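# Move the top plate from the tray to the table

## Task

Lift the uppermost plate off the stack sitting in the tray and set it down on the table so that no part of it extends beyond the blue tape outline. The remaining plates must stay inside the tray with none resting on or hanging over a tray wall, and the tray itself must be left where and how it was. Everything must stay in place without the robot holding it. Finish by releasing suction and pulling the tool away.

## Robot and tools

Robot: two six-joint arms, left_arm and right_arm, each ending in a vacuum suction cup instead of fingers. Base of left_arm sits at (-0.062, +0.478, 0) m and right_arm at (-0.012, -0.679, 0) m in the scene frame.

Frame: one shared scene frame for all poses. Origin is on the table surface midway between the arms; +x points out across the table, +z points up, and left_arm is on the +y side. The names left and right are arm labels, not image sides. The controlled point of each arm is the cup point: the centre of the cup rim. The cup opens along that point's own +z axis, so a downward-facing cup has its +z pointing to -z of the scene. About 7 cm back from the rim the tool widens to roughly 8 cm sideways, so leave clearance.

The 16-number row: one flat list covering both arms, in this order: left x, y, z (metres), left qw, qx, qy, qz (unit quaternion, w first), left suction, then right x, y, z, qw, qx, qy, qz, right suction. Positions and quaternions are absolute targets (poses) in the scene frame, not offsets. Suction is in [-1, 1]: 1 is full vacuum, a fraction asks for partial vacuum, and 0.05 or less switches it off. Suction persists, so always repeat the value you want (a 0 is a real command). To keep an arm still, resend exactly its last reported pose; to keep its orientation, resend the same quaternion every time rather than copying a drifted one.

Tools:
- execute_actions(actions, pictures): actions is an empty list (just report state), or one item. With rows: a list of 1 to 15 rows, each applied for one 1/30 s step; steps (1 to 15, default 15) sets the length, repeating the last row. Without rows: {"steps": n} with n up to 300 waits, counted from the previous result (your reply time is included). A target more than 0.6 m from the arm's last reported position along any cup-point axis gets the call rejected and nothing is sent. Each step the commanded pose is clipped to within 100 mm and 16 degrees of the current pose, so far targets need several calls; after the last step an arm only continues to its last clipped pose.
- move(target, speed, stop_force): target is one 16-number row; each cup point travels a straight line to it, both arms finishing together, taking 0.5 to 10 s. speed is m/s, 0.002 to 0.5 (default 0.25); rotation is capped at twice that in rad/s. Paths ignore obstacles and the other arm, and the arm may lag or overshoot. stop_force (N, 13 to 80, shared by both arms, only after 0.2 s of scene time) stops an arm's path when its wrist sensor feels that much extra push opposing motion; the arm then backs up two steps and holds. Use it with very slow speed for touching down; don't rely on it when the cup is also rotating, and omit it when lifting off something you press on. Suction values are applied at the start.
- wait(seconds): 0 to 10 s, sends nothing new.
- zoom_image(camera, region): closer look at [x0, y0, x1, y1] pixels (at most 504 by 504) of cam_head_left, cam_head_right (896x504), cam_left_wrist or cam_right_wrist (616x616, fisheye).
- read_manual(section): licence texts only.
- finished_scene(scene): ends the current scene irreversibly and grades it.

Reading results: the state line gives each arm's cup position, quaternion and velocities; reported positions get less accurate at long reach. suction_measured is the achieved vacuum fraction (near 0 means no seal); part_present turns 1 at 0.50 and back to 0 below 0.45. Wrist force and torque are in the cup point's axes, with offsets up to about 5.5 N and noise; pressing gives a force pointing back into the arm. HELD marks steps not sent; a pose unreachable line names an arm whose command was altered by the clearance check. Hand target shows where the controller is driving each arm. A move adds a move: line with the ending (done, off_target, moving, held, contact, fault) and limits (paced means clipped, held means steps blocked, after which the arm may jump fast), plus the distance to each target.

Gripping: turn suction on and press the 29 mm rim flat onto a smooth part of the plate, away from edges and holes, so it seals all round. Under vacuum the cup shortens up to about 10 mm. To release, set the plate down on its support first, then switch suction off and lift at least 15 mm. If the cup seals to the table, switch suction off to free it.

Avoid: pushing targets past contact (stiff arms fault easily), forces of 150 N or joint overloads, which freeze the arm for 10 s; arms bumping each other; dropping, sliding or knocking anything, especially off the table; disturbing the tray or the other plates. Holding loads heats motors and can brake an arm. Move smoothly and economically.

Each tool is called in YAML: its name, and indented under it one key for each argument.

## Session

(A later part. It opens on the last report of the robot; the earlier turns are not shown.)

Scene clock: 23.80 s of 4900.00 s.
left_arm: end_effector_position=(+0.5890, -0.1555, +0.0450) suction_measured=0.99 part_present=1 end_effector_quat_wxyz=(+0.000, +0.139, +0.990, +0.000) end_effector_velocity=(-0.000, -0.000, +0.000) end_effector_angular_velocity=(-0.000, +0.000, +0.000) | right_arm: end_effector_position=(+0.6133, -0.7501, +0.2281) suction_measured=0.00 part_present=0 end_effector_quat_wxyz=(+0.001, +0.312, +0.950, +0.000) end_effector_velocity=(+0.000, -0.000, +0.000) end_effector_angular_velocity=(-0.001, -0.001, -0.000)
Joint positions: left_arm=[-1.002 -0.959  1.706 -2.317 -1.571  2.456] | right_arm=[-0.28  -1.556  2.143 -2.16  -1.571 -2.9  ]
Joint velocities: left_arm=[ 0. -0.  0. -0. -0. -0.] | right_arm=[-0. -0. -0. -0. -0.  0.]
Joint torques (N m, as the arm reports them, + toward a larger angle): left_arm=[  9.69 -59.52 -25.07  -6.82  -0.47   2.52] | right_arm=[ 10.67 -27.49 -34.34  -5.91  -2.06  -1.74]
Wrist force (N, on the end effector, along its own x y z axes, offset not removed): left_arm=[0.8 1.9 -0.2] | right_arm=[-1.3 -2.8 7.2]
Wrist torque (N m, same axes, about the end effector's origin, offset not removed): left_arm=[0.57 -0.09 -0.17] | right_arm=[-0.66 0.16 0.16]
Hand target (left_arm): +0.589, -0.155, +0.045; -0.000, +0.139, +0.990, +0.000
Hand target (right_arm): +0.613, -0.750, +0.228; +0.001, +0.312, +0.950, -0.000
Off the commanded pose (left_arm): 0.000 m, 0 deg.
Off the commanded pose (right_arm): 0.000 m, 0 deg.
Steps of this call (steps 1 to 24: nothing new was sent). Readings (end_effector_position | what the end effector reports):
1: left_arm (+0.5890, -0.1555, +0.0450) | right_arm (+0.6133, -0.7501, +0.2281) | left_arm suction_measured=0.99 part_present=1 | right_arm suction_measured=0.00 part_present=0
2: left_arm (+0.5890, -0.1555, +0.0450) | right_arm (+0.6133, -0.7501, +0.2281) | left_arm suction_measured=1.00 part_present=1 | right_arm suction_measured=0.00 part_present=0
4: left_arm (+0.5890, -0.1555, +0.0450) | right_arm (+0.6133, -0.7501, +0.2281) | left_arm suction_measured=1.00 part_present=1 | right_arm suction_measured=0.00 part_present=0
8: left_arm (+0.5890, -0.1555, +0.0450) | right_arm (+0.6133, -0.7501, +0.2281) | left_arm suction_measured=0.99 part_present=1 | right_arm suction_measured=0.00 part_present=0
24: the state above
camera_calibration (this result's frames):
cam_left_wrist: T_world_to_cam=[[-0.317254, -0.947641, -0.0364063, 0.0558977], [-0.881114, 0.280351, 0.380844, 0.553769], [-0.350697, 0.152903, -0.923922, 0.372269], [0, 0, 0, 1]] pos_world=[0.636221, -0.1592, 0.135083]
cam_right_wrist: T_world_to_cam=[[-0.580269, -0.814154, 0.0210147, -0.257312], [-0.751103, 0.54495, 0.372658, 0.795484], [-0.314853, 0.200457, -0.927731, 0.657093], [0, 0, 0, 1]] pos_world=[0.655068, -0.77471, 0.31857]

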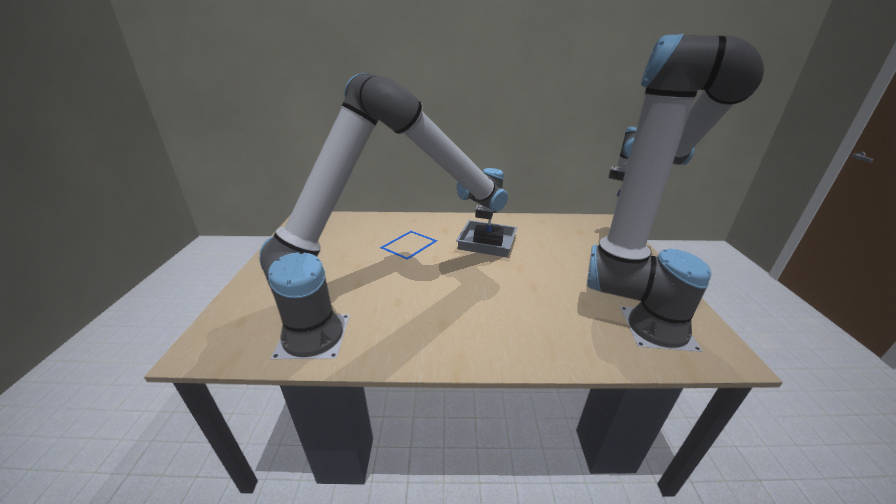

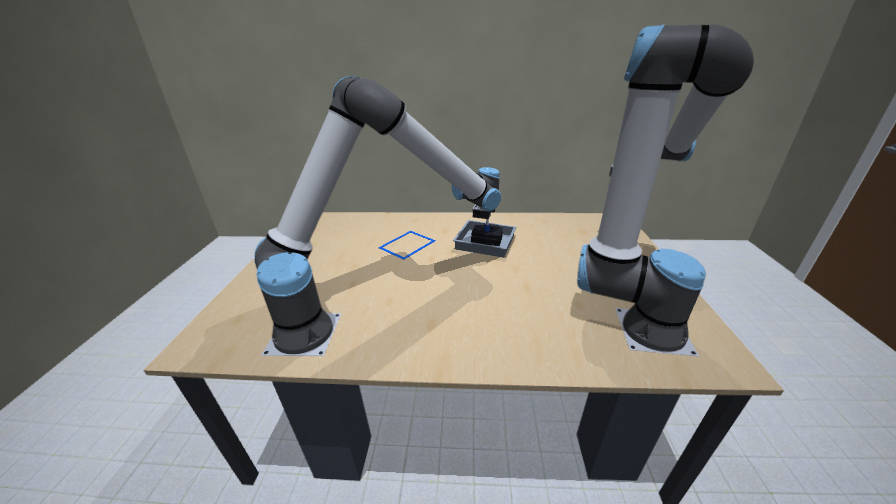

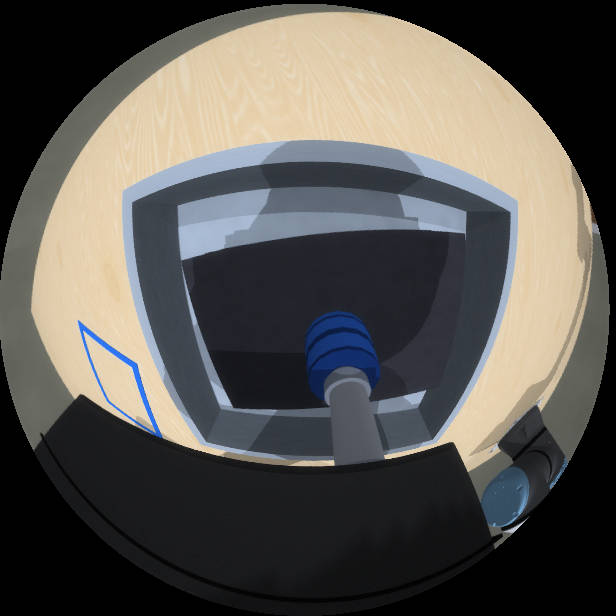

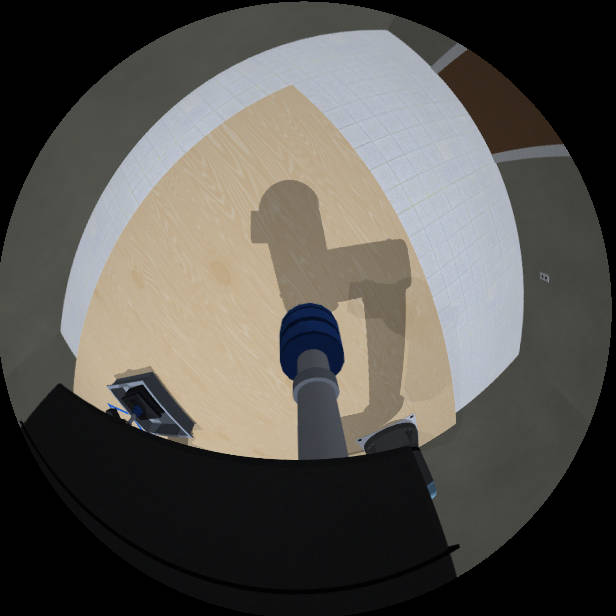

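move:
  target: [0.589, -0.1555, 0.088, 0, 0.1392, 0.9903, 0, 1, 0.6133, -0.7501, 0.2281, 0.001, 0.312, 0.950, 0, 0]
  speed: 0.1

Scene clock: 27.63 s of 4900.00 s.
left_arm: end_effector_position=(+0.5890, -0.1555, +0.0879) suction_measured=0.98 part_present=1 end_effector_quat_wxyz=(-0.000, +0.139, +0.990, +0.000) end_effector_velocity=(+0.000, -0.000, +0.004) end_effector_angular_velocity=(-0.002, -0.001, -0.001) | right_arm: end_effector_position=(+0.6133, -0.7501, +0.2281) suction_measured=0.00 part_present=0 end_effector_quat_wxyz=(+0.001, +0.312, +0.950, -0.000) end_effector_velocity=(+0.000, -0.000, +0.000) end_effector_angular_velocity=(-0.001, -0.001, +0.000)
Joint positions: left_arm=[-1.002 -1.005  1.689 -2.254 -1.571  2.456] | right_arm=[-0.28  -1.556  2.143 -2.16  -1.571 -2.9  ]
Joint velocities: left_arm=[-0.    -0.004 -0.001  0.002 -0.     0.001] | right_arm=[ 0.     0.    -0.    -0.001 -0.     0.   ]
Joint torques (N m, as the arm reports them, + toward a larger angle): left_arm=[  7.56 -91.18 -41.9   -0.21  -1.94   2.09] | right_arm=[ 11.75 -27.46 -34.07  -5.84  -1.76  -1.73]
Wrist force (N, on the end effector, along its own x y z axes, offset not removed): left_arm=[0.8 2.4 1.6] | right_arm=[1.6 2.4 3.7]
Wrist torque (N m, same axes, about the end effector's origin, offset not removed): left_arm=[0.63 -0.14 -0.21] | right_arm=[0.30 -0.21 -0.06]
Hand target (left_arm): +0.589, -0.156, +0.088; +0.000, +0.139, +0.990, -0.000
Hand target (right_arm): +0.613, -0.750, +0.228; +0.001, +0.312, +0.950, -0.000
Off the commanded pose (left_arm): 0.000 m, 0 deg.
Off the commanded pose (right_arm): 0.000 m, 0 deg.
move: done
camera_calibration (this result's frames):
cam_left_wrist: T_world_to_cam=[[-0.317254, -0.947642, -0.0363954, 0.0574282], [-0.881106, 0.280351, 0.380861, 0.537474], [-0.350717, 0.152898, -0.923916, 0.411954], [0, 0, 0, 1]] pos_world=[0.63627, -0.159247, 0.177998]
cam_right_wrist: T_world_to_cam=[[-0.580269, -0.814154, 0.021015, -0.257312], [-0.751103, 0.54495, 0.372657, 0.795484], [-0.314853, 0.200457, -0.927731, 0.657093], [0, 0, 0, 1]] pos_world=[0.655067, -0.77471, 0.31857]

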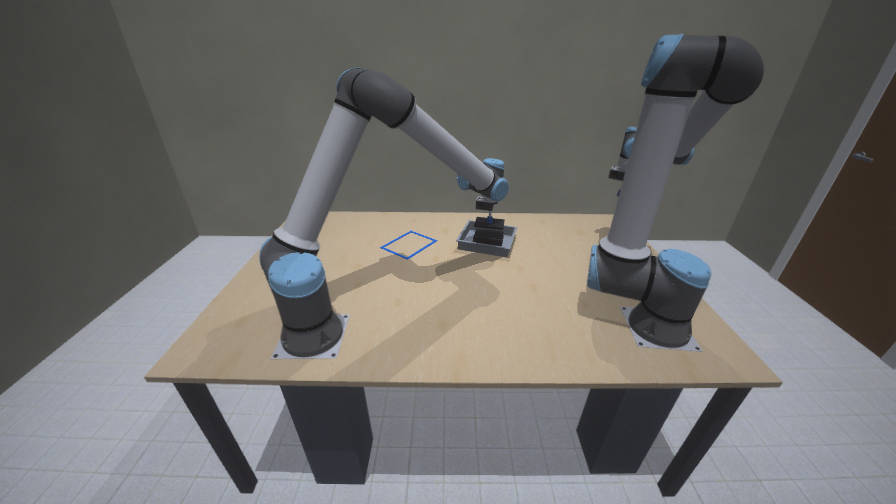

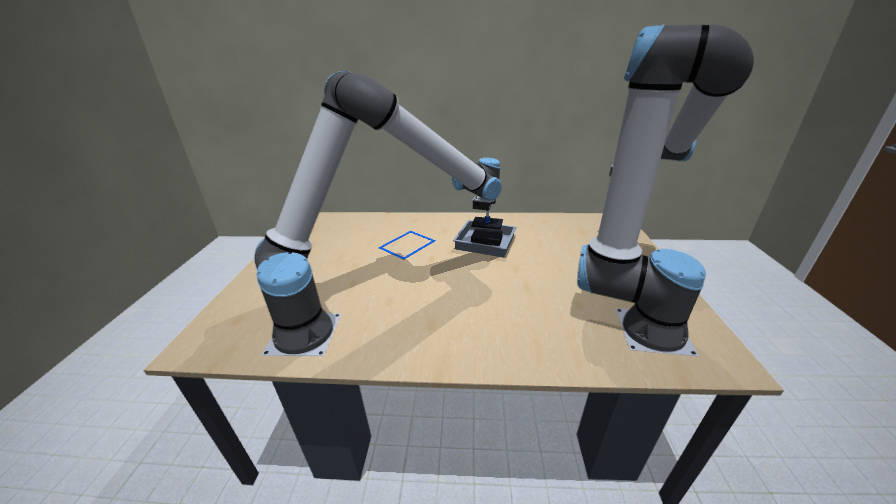

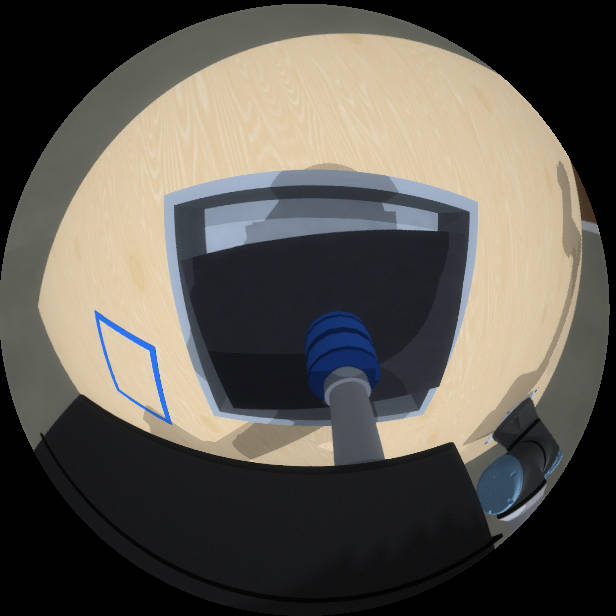

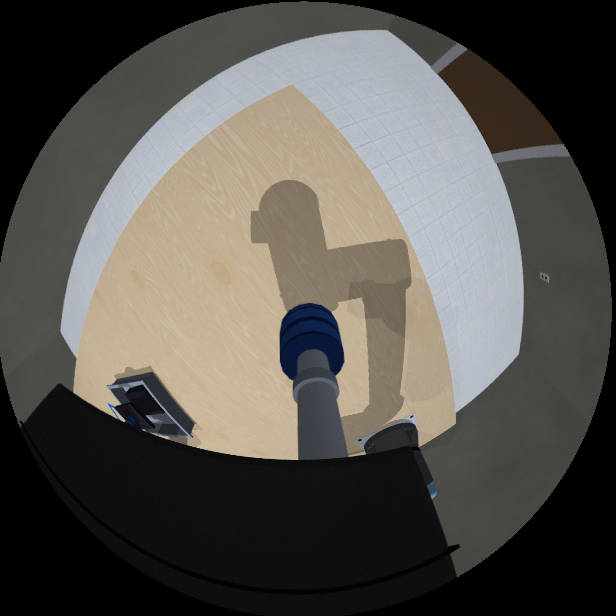

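zoom_image:
  camera: "cam_head_right"
  region: [462, 208, 512, 252]

zoom_image:
  camera: "cam_right_wrist"
  region: [105, 375, 175, 440]

Region (462, 208, 512, 252) of cam_head_right's 896x504 image, scaled by 10.080, with more detail than that image has; it fills the top 444 rows of this view, and the rest is white.

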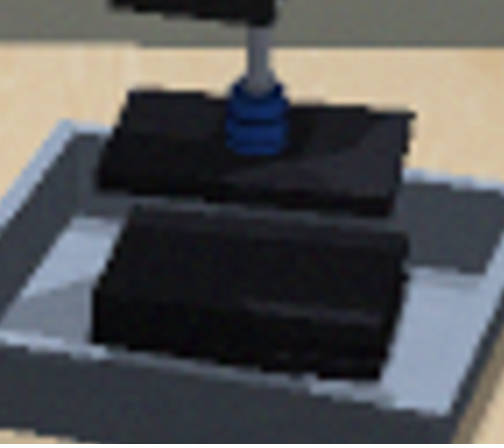

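Region (105, 375, 175, 440) of cam_right_wrist's 616x616 image, scaled by 7.200, with more detail than that image has; it fills the top 468 rows of this view, and the rest is white.

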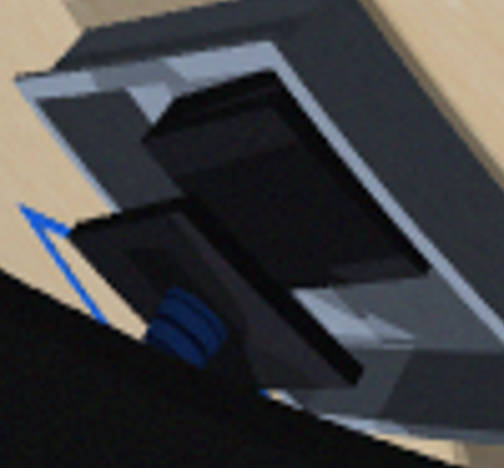

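move:
  target: [0.540, 0.219, 0.06, 0, -0.4163, 0.9092, 0, 1, 0.6133, -0.7501, 0.2281, 0.001, 0.312, 0.950, 0, 0]
  speed: 0.4

move:
  target: [0.540, 0.219, 0.014, 0, -0.4163, 0.9092, 0, 1, 0.6133, -0.7501, 0.2281, 0.001, 0.312, 0.950, 0, 0]
  speed: 0.12

Scene clock: 33.40 s of 4900.00 s.
left_arm: end_effector_position=(+0.5406, +0.2191, +0.0603) suction_measured=1.00 part_present=1 end_effector_quat_wxyz=(+0.000, -0.416, +0.909, +0.000) end_effector_velocity=(-0.000, +0.002, -0.000) end_effector_angular_velocity=(+0.001, -0.000, +0.004) | right_arm: end_effector_position=(+0.6133, -0.7501, +0.2281) suction_measured=0.00 part_present=0 end_effector_quat_wxyz=(+0.001, +0.312, +0.950, -0.000) end_effector_velocity=(-0.000, +0.000, +0.000) end_effector_angular_velocity=(+0.001, +0.001, -0.000)
Joint positions: left_arm=[-0.712 -1.286  2.219 -2.504 -1.57   1.608] | right_arm=[-0.28  -1.556  2.143 -2.16  -1.571 -2.9  ]
Joint velocities: left_arm=[ 0.002 -0.001  0.002 -0.001  0.001 -0.003] | right_arm=[-0.     0.    -0.001  0.002  0.001  0.   ]
Joint torques (N m, as the arm reports them, + toward a larger angle): left_arm=[  7.75 -64.67 -18.55  -6.68   2.29  -1.96] | right_arm=[ 12.01 -29.53 -33.8   -5.63  -2.04  -1.64]
Wrist force (N, on the end effector, along its own x y z axes, offset not removed): left_arm=[-1.8 3.4 -1.1] | right_arm=[2.2 1.9 -2.4]
Wrist torque (N m, same axes, about the end effector's origin, offset not removed): left_arm=[0.80 0.24 -0.16] | right_arm=[0.09 -0.26 -0.18]
Hand target (left_arm): +0.541, +0.219, +0.060; +0.000, -0.416, +0.909, +0.000
Hand target (right_arm): +0.613, -0.750, +0.228; +0.001, +0.312, +0.950, -0.000
Off the commanded pose (left_arm): 0.001 m, 0 deg.
Off the commanded pose (right_arm): 0.000 m, 0 deg.
move: done
camera_calibration (this result's frames):
cam_left_wrist: T_world_to_cam=[[0.726977, -0.685677, -0.0367642, -0.225786], [-0.624255, -0.68226, 0.380561, 0.472341], [-0.286024, -0.253709, -0.924025, 0.366331], [0, 0, 0, 1]] pos_world=[0.563782, 0.260385, 0.150443]
cam_right_wrist: T_world_to_cam=[[-0.580269, -0.814154, 0.0210149, -0.257312], [-0.751103, 0.54495, 0.372657, 0.795484], [-0.314853, 0.200457, -0.927731, 0.657093], [0, 0, 0, 1]] pos_world=[0.655068, -0.77471, 0.31857]

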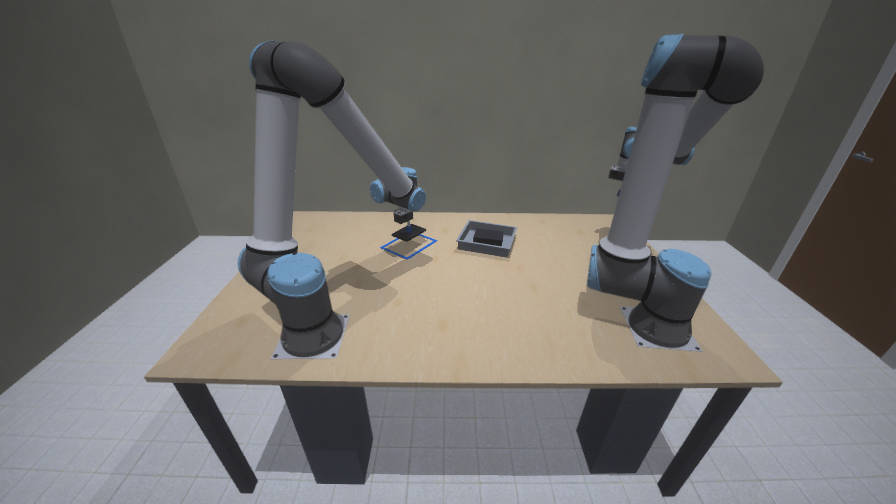

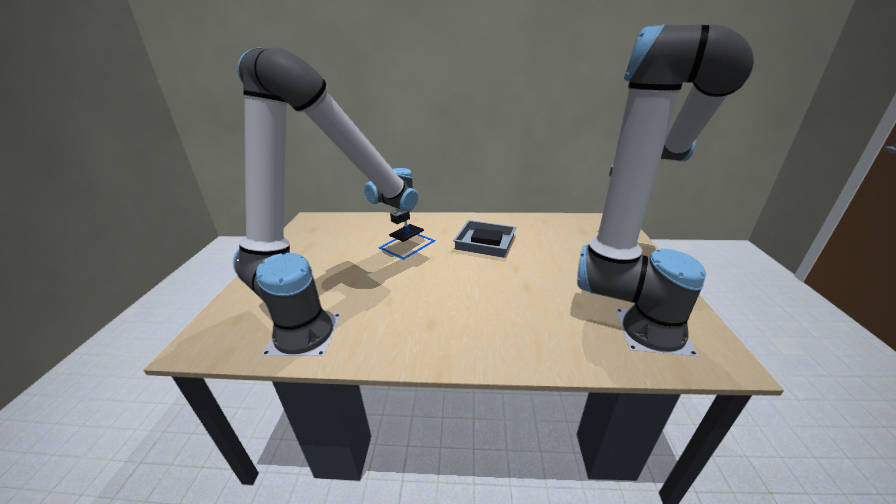

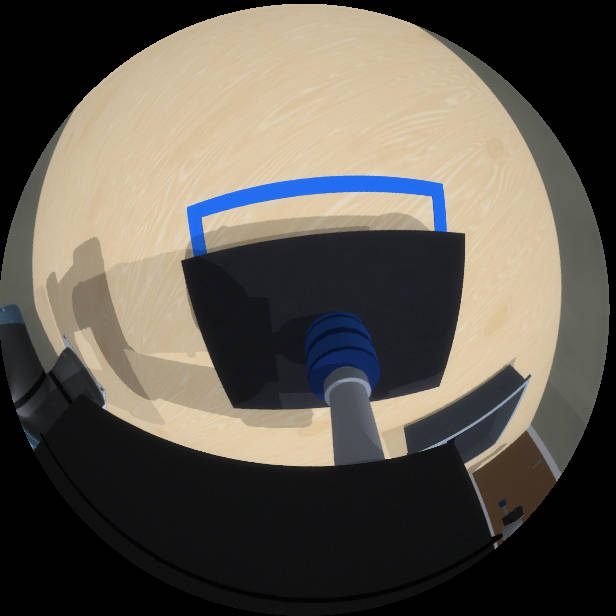

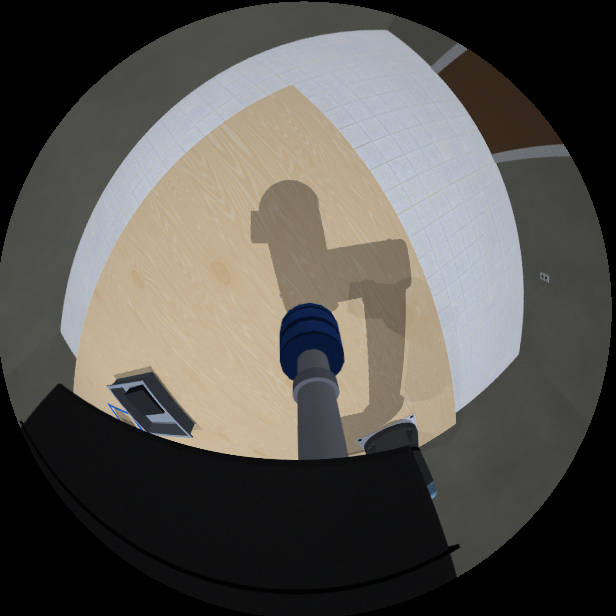

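Scene clock: 34.23 s of 4900.00 s.
left_arm: end_effector_position=(+0.5400, +0.2190, +0.0141) suction_measured=0.96 part_present=1 end_effector_quat_wxyz=(+0.000, -0.416, +0.909, +0.000) end_effector_velocity=(+0.000, -0.000, -0.001) end_effector_angular_velocity=(-0.001, -0.001, +0.001) | right_arm: end_effector_position=(+0.6133, -0.7501, +0.2281) suction_measured=0.00 part_present=0 end_effector_quat_wxyz=(+0.001, +0.312, +0.950, -0.000) end_effector_velocity=(+0.000, -0.000, +0.000) end_effector_angular_velocity=(-0.000, -0.000, -0.000)
Joint positions: left_arm=[-0.713 -1.207  2.238 -2.602 -1.571  1.608] | right_arm=[-0.28  -1.556  2.143 -2.16  -1.571 -2.9  ]
Joint velocities: left_arm=[-0.     0.002  0.    -0.004  0.    -0.001] | right_arm=[-0. -0. -0. -0. -0. -0.]
Joint torques (N m, as the arm reports them, + toward a larger angle): left_arm=[-17.29 -34.94 -15.83  -6.84  -1.9   -2.07] | right_arm=[ 11.57 -30.59 -33.41  -5.81  -1.86  -1.62]
Wrist force (N, on the end effector, along its own x y z axes, offset not removed): left_arm=[-0.6 2.3 0.8] | right_arm=[8.1 2.5 11.9]
Wrist torque (N m, same axes, about the end effector's origin, offset not removed): left_arm=[0.64 -0.01 -0.06] | right_arm=[0.09 -0.89 0.20]
Hand target (left_arm): +0.540, +0.219, +0.014; -0.000, -0.416, +0.909, +0.000
Hand target (right_arm): +0.613, -0.750, +0.228; +0.001, +0.312, +0.950, -0.000
Off the commanded pose (left_arm): 0.000 m, 0 deg.
Off the commanded pose (right_arm): 0.000 m, 0 deg.
move: done
camera_calibration (this result's frames):
cam_left_wrist: T_world_to_cam=[[0.727268, -0.685388, -0.0363913, -0.227325], [-0.623993, -0.682343, 0.380843, 0.489389], [-0.285856, -0.254267, -0.923923, 0.32345], [0, 0, 0, 1]] pos_world=[0.563162, 0.260368, 0.10419]
cam_right_wrist: T_world_to_cam=[[-0.580269, -0.814154, 0.0210149, -0.257312], [-0.751103, 0.54495, 0.372657, 0.795484], [-0.314852, 0.200457, -0.927731, 0.657093], [0, 0, 0, 1]] pos_world=[0.655068, -0.77471, 0.31857]

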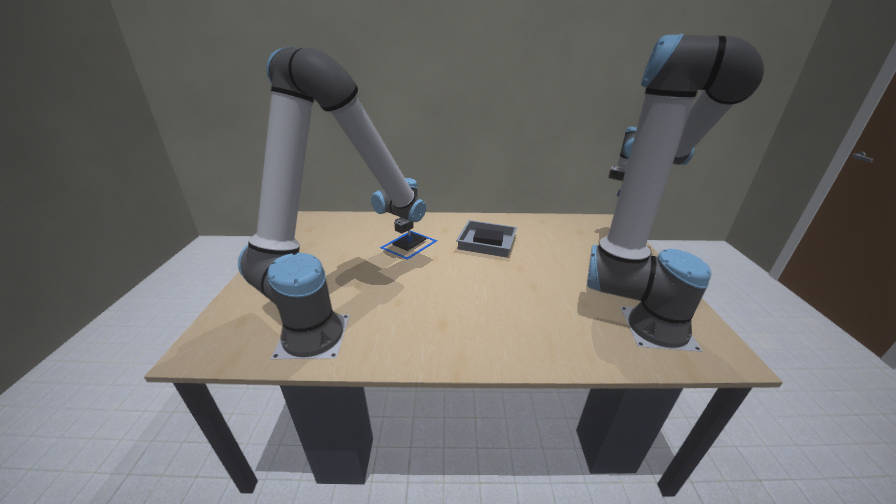

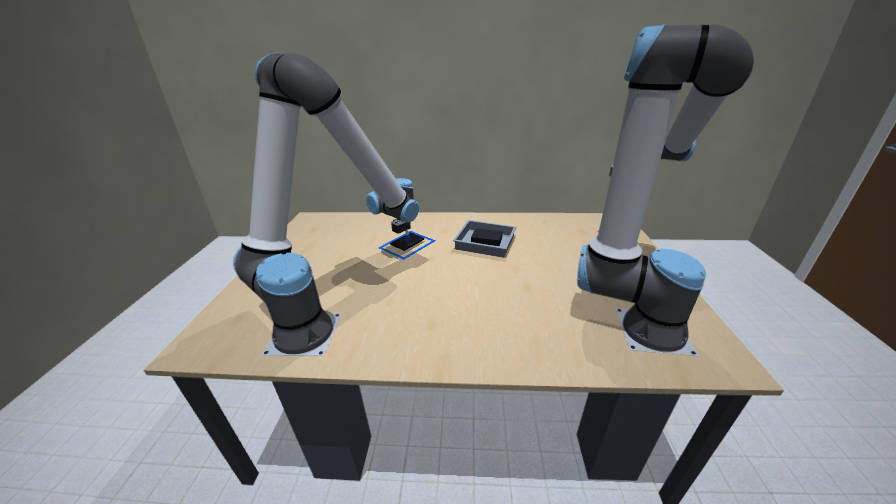

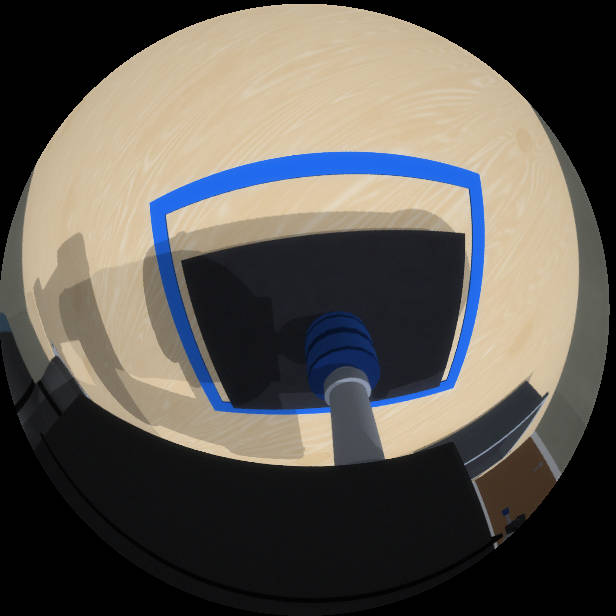

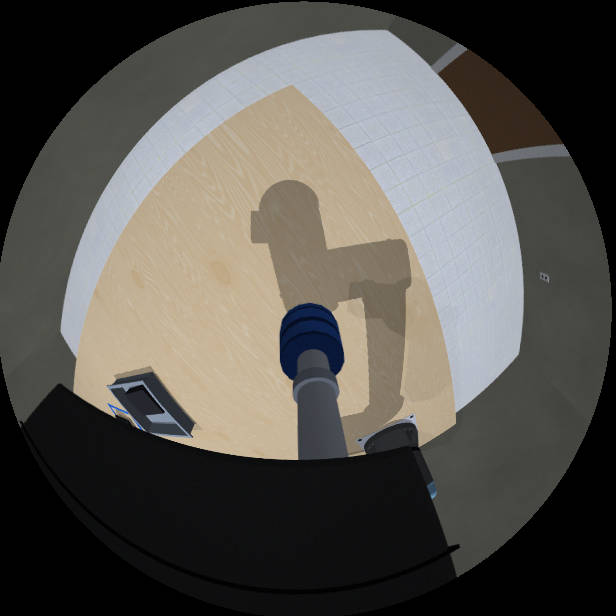

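move:
  target: [0.540, 0.219, 0.0055, 0, -0.4163, 0.9092, 0, 1, 0.6133, -0.7501, 0.2281, 0.001, 0.312, 0.950, 0, 0]
  speed: 0.03
  stop_force: 13

move:
  target: [0.540, 0.219, -0.003, 0, -0.4163, 0.9092, 0, 1, 0.6133, -0.7501, 0.2281, 0.001, 0.312, 0.950, 0, 0]
  speed: 0.005
  stop_force: 13

Scene clock: 36.97 s of 4900.00 s.
left_arm: end_effector_position=(+0.5400, +0.2190, +0.0056) suction_measured=1.00 part_present=1 end_effector_quat_wxyz=(-0.000, -0.416, +0.909, +0.000) end_effector_velocity=(+0.000, -0.000, -0.000) end_effector_angular_velocity=(-0.001, -0.001, -0.000) | right_arm: end_effector_position=(+0.6133, -0.7501, +0.2281) suction_measured=0.00 part_present=0 end_effector_quat_wxyz=(+0.001, +0.312, +0.950, -0.000) end_effector_velocity=(+0.000, +0.000, -0.000) end_effector_angular_velocity=(+0.001, -0.001, +0.001)
Joint positions: left_arm=[-0.713 -1.192  2.241 -2.619 -1.571  1.608] | right_arm=[-0.28  -1.556  2.143 -2.16  -1.571 -2.9  ]
Joint velocities: left_arm=[-0.     0.001  0.    -0.002 -0.    -0.   ] | right_arm=[-0.    -0.     0.    -0.001  0.002 -0.001]
Joint torques (N m, as the arm reports them, + toward a larger angle): left_arm=[-16.53 -32.61 -14.02  -6.68  -1.85  -1.74] | right_arm=[ 10.89 -30.43 -33.71  -5.53  -2.1   -1.54]
Wrist force (N, on the end effector, along its own x y z axes, offset not removed): left_arm=[1.8 2.5 0.5] | right_arm=[-0.8 -4.0 -4.0]
Wrist torque (N m, same axes, about the end effector's origin, offset not removed): left_arm=[0.71 -0.29 -0.13] | right_arm=[-0.57 0.27 0.06]
Hand target (left_arm): +0.540, +0.219, +0.005; -0.000, -0.416, +0.909, +0.000
Hand target (right_arm): +0.613, -0.750, +0.228; +0.001, +0.312, +0.950, -0.000
Off the commanded pose (left_arm): 0.000 m, 0 deg.
Off the commanded pose (right_arm): 0.000 m, 0 deg.
move: done
camera_calibration (this result's frames):
cam_left_wrist: T_world_to_cam=[[0.727249, -0.685408, -0.0363907, -0.227667], [-0.624008, -0.682322, 0.380855, 0.492616], [-0.285871, -0.254268, -0.923919, 0.315591], [0, 0, 0, 1]] pos_world=[0.563186, 0.260323, 0.0956807]
cam_right_wrist: T_world_to_cam=[[-0.580269, -0.814154, 0.021015, -0.257312], [-0.751103, 0.54495, 0.372658, 0.795484], [-0.314853, 0.200457, -0.927731, 0.657093], [0, 0, 0, 1]] pos_world=[0.655068, -0.77471, 0.31857]

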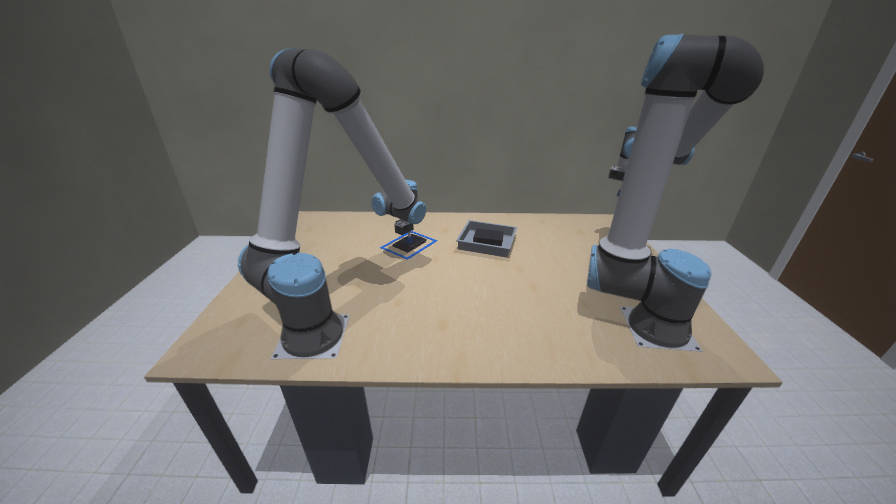

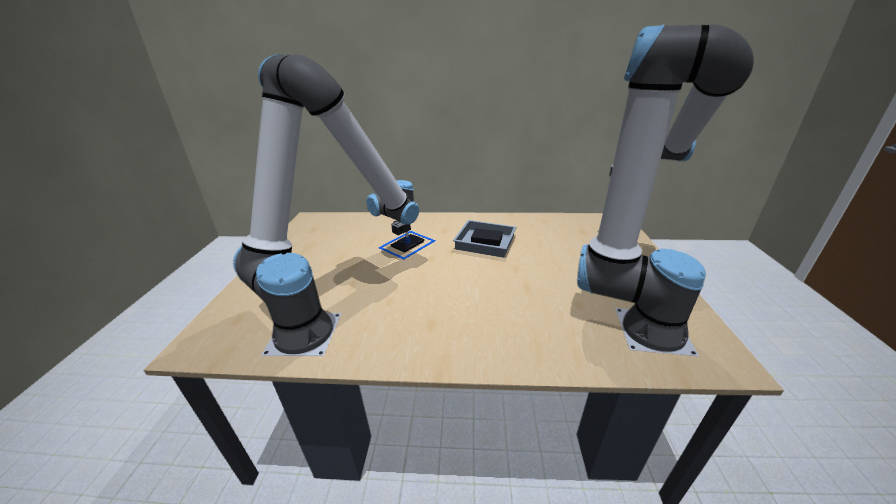

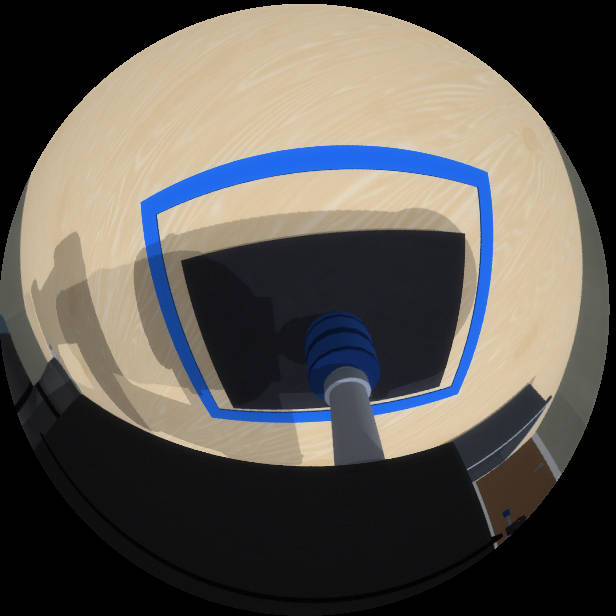

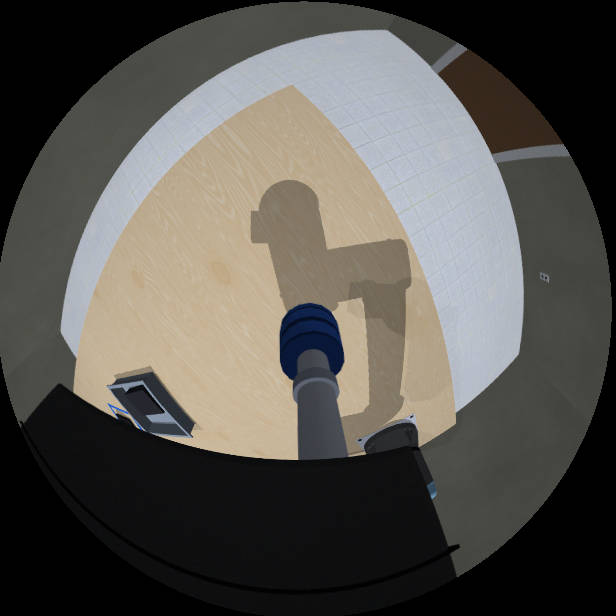

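Scene clock: 38.43 s of 4900.00 s.
left_arm: end_effector_position=(+0.5400, +0.2190, -0.0000) suction_measured=1.00 part_present=1 end_effector_quat_wxyz=(+0.000, -0.416, +0.909, -0.000) end_effector_velocity=(-0.001, +0.001, +0.001) end_effector_angular_velocity=(+0.002, +0.002, -0.002) | right_arm: end_effector_position=(+0.6133, -0.7501, +0.2281) suction_measured=0.00 part_present=0 end_effector_quat_wxyz=(+0.001, +0.312, +0.950, -0.000) end_effector_velocity=(-0.000, +0.001, -0.001) end_effector_angular_velocity=(+0.003, +0.000, -0.001)
Joint positions: left_arm=[-0.713 -1.182  2.242 -2.631 -1.571  1.608] | right_arm=[-0.28  -1.556  2.143 -2.16  -1.571 -2.9  ]
Joint velocities: left_arm=[-0.    -0.002  0.     0.004  0.     0.002] | right_arm=[0.    0.    0.001 0.001 0.002 0.002]
Joint torques (N m, as the arm reports them, + toward a larger angle): left_arm=[-13.73 -59.18 -16.11   0.19  -1.74  -1.66] | right_arm=[ 10.17 -29.25 -33.64  -5.91  -2.06  -1.88]
Wrist force (N, on the end effector, along its own x y z axes, offset not removed): left_arm=[0.6 6.8 -16.8] | right_arm=[3.1 2.8 1.3]
Wrist torque (N m, same axes, about the end effector's origin, offset not removed): left_arm=[0.69 -0.08 -0.18] | right_arm=[0.52 -0.30 0.18]
Hand target (left_arm): +0.540, +0.219, +0.000; +0.000, -0.416, +0.909, -0.000
Hand target (right_arm): +0.613, -0.750, +0.228; +0.001, +0.312, +0.950, -0.000
Off the commanded pose (left_arm): 0.003 m, 0 deg.
Off the commanded pose (right_arm): 0.000 m, 0 deg.
move: contact (left_arm)
camera_calibration (this result's frames):
cam_left_wrist: T_world_to_cam=[[0.727251, -0.68541, -0.0363296, -0.227876], [-0.624024, -0.682305, 0.380859, 0.494748], [-0.285832, -0.254309, -0.923919, 0.310414], [0, 0, 0, 1]] pos_world=[0.563184, 0.260322, 0.0900895]
cam_right_wrist: T_world_to_cam=[[-0.580269, -0.814154, 0.0210151, -0.257312], [-0.751103, 0.54495, 0.372657, 0.795484], [-0.314853, 0.200457, -0.927731, 0.657093], [0, 0, 0, 1]] pos_world=[0.655067, -0.77471, 0.31857]

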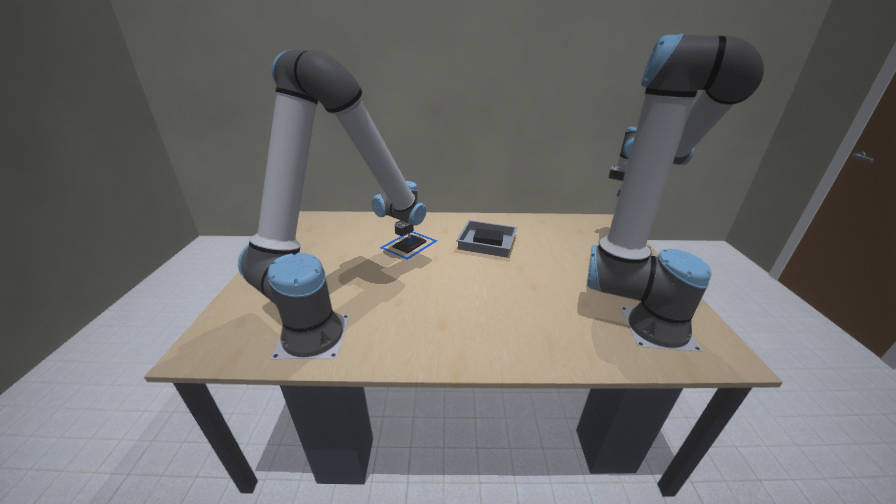

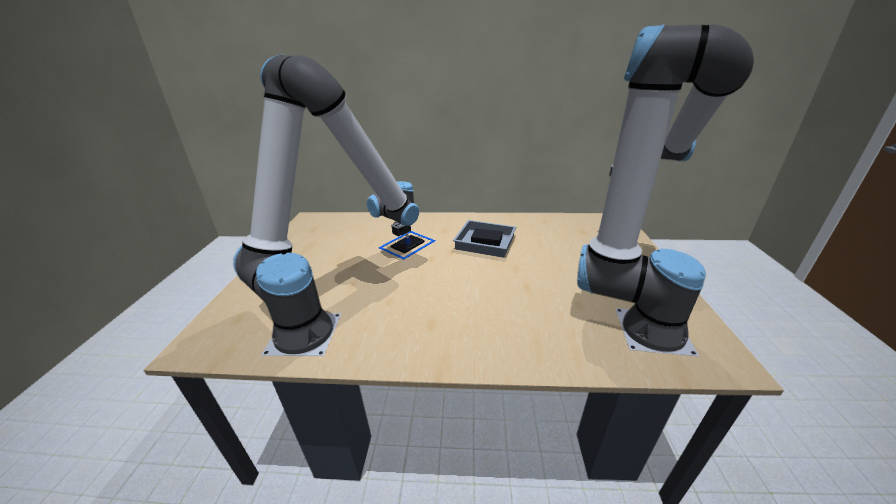

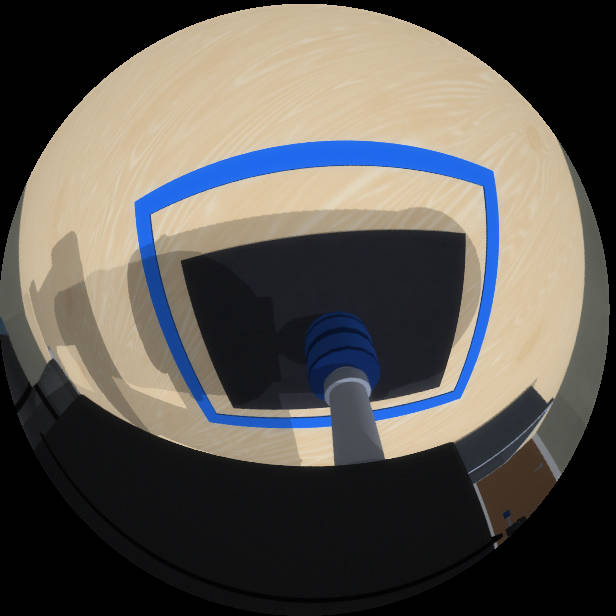

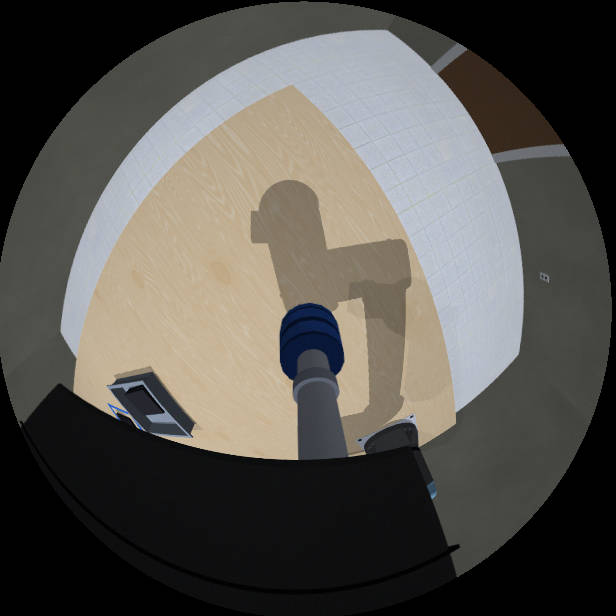

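The plate is resting on the table. Releasing suction.

execute_actions:
  actions:
    - {"rows": [[0.540, 0.219, 0.0003, 0, -0.4163, 0.9092, 0, 0, 0.6133, -0.7501, 0.2281, 0.001, 0.312, 0.950, 0, 0]], "steps": 10}
  pictures: false

Scene clock: 39.13 s of 4900.00 s.
left_arm: end_effector_position=(+0.5400, +0.2190, +0.0003) suction_measured=0.01 part_present=0 end_effector_quat_wxyz=(-0.000, -0.416, +0.909, +0.000) end_effector_velocity=(+0.000, +0.000, +0.000) end_effector_angular_velocity=(+0.001, -0.001, +0.000) | right_arm: end_effector_position=(+0.6133, -0.7501, +0.2281) suction_measured=0.00 part_present=0 end_effector_quat_wxyz=(+0.001, +0.312, +0.950, -0.000) end_effector_velocity=(+0.001, -0.000, +0.001) end_effector_angular_velocity=(+0.001, -0.002, +0.000)
Joint positions: left_arm=[-0.713 -1.182  2.242 -2.63  -1.571  1.608] | right_arm=[-0.28  -1.556  2.143 -2.16  -1.571 -2.9  ]
Joint velocities: left_arm=[ 0.    -0.     0.     0.     0.001 -0.   ] | right_arm=[-0.    -0.    -0.001 -0.001  0.001 -0.   ]
Joint torques (N m, as the arm reports them, + toward a larger angle): left_arm=[-16.35 -59.44 -27.08   0.4   -1.41  -1.61] | right_arm=[ 10.38 -30.35 -34.24  -5.82  -2.13  -1.81]
Wrist force (N, on the end effector, along its own x y z axes, offset not removed): left_arm=[0.5 7.2 -15.1] | right_arm=[0.3 4.8 1.9]
Wrist torque (N m, same axes, about the end effector's origin, offset not removed): left_arm=[0.91 -0.07 -0.22] | right_arm=[0.64 -0.01 -0.09]
Hand target (left_arm): +0.540, +0.219, +0.000; +0.000, -0.416, +0.909, -0.000
Hand target (right_arm): +0.613, -0.750, +0.228; +0.001, +0.312, +0.950, -0.000
Off the commanded pose (left_arm): 0.000 m, 0 deg.
Off the commanded pose (right_arm): 0.000 m, 0 deg.
Steps of this call (steps 1 to 11: nothing new was sent; steps 12 to 21: all 10 steps of this action). Readings (end_effector_position | what the end effector reports):
12: left_arm (+0.5400, +0.2190, +0.0001) | right_arm (+0.6133, -0.7501, +0.2281) | left_arm suction_measured=0.03 part_present=0 | right_arm suction_measured=0.00 part_present=0
13: left_arm (+0.5400, +0.2190, +0.0002) | right_arm (+0.6133, -0.7501, +0.2281) | left_arm suction_measured=0.01 part_present=0 | right_arm suction_measured=0.00 part_present=0
15: left_arm (+0.5400, +0.2190, +0.0003) | right_arm (+0.6133, -0.7501, +0.2281) | left_arm suction_measured=0.01 part_present=0 | right_arm suction_measured=0.00 part_present=0
19: left_arm (+0.5400, +0.2190, +0.0003) | right_arm (+0.6133, -0.7501, +0.2281) | left_arm suction_measured=0.01 part_present=0 | right_arm suction_measured=0.00 part_present=0
21: the state above

move:
  target: [0.540, 0.219, 0.2, 0, -0.4163, 0.9092, 0, 0, 0.6133, -0.7501, 0.2281, 0.001, 0.312, 0.950, 0, 0]
  speed: 0.35

Scene clock: 40.57 s of 4900.00 s.
left_arm: end_effector_position=(+0.5402, +0.2190, +0.2000) suction_measured=0.01 part_present=0 end_effector_quat_wxyz=(+0.000, -0.416, +0.909, -0.000) end_effector_velocity=(-0.000, -0.000, +0.002) end_effector_angular_velocity=(+0.000, +0.000, -0.000) | right_arm: end_effector_position=(+0.6133, -0.7501, +0.2281) suction_measured=0.00 part_present=0 end_effector_quat_wxyz=(+0.001, +0.312, +0.950, +0.000) end_effector_velocity=(-0.001, +0.000, -0.001) end_effector_angular_velocity=(+0.001, +0.001, +0.000)
Joint positions: left_arm=[-0.713 -1.483  2.124 -2.212 -1.571  1.608] | right_arm=[-0.28  -1.556  2.143 -2.16  -1.571 -2.9  ]
Joint velocities: left_arm=[-0.001 -0.002 -0.002  0.004 -0.    -0.   ] | right_arm=[ 0.    -0.     0.001  0.001  0.     0.   ]
Joint torques (N m, as the arm reports them, + toward a larger angle): left_arm=[-17.37 -56.02 -41.67  -0.33   0.66  -1.75] | right_arm=[ 10.32 -31.21 -33.53  -5.39  -1.99  -1.81]
Wrist force (N, on the end effector, along its own x y z axes, offset not removed): left_arm=[-0.5 2.9 0.3] | right_arm=[-0.2 2.5 2.2]
Wrist torque (N m, same axes, about the end effector's origin, offset not removed): left_arm=[0.70 0.03 -0.21] | right_arm=[0.24 0.28 -0.06]
Hand target (left_arm): +0.540, +0.219, +0.200; +0.000, -0.416, +0.909, -0.000
Hand target (right_arm): +0.613, -0.750, +0.228; +0.001, +0.312, +0.950, -0.000
Off the commanded pose (left_arm): 0.000 m, 0 deg.
Off the commanded pose (right_arm): 0.000 m, 0 deg.
move: done
camera_calibration (this result's frames):
cam_left_wrist: T_world_to_cam=[[0.727294, -0.685361, -0.0363673, -0.220786], [-0.623969, -0.682355, 0.380861, 0.418609], [-0.285843, -0.254306, -0.923917, 0.495276], [0, 0, 0, 1]] pos_world=[0.563346, 0.260273, 0.290132]
cam_right_wrist: T_world_to_cam=[[-0.580269, -0.814154, 0.0210148, -0.257312], [-0.751103, 0.54495, 0.372657, 0.795484], [-0.314852, 0.200457, -0.927731, 0.657093], [0, 0, 0, 1]] pos_world=[0.655068, -0.77471, 0.31857]

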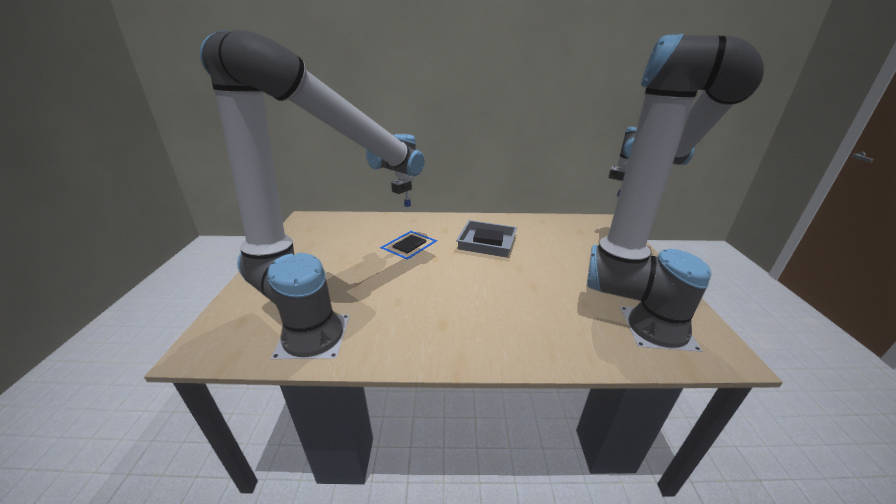

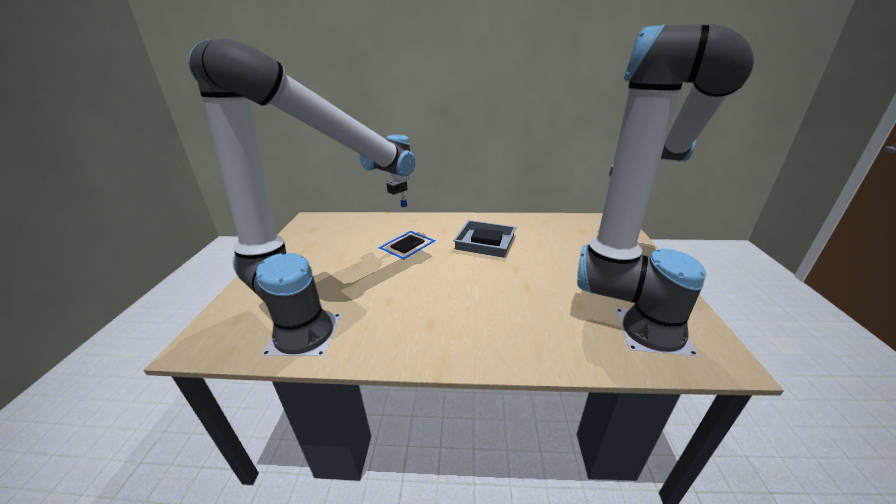

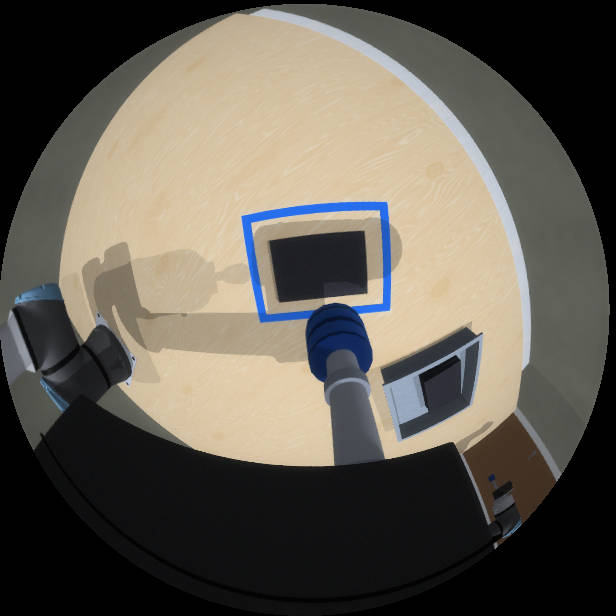

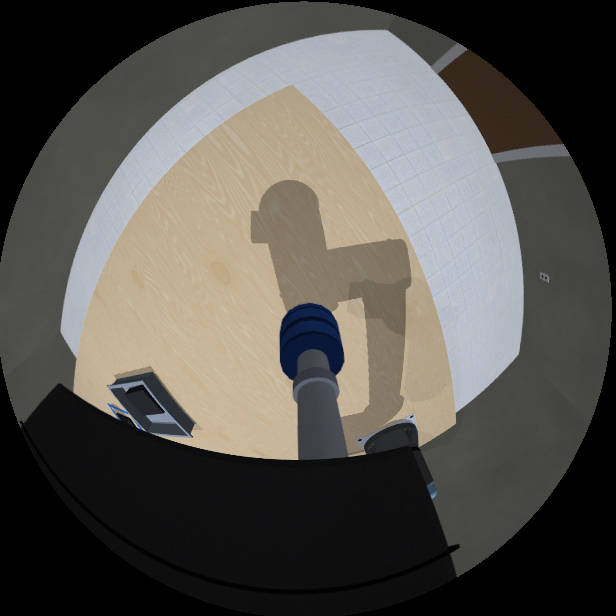

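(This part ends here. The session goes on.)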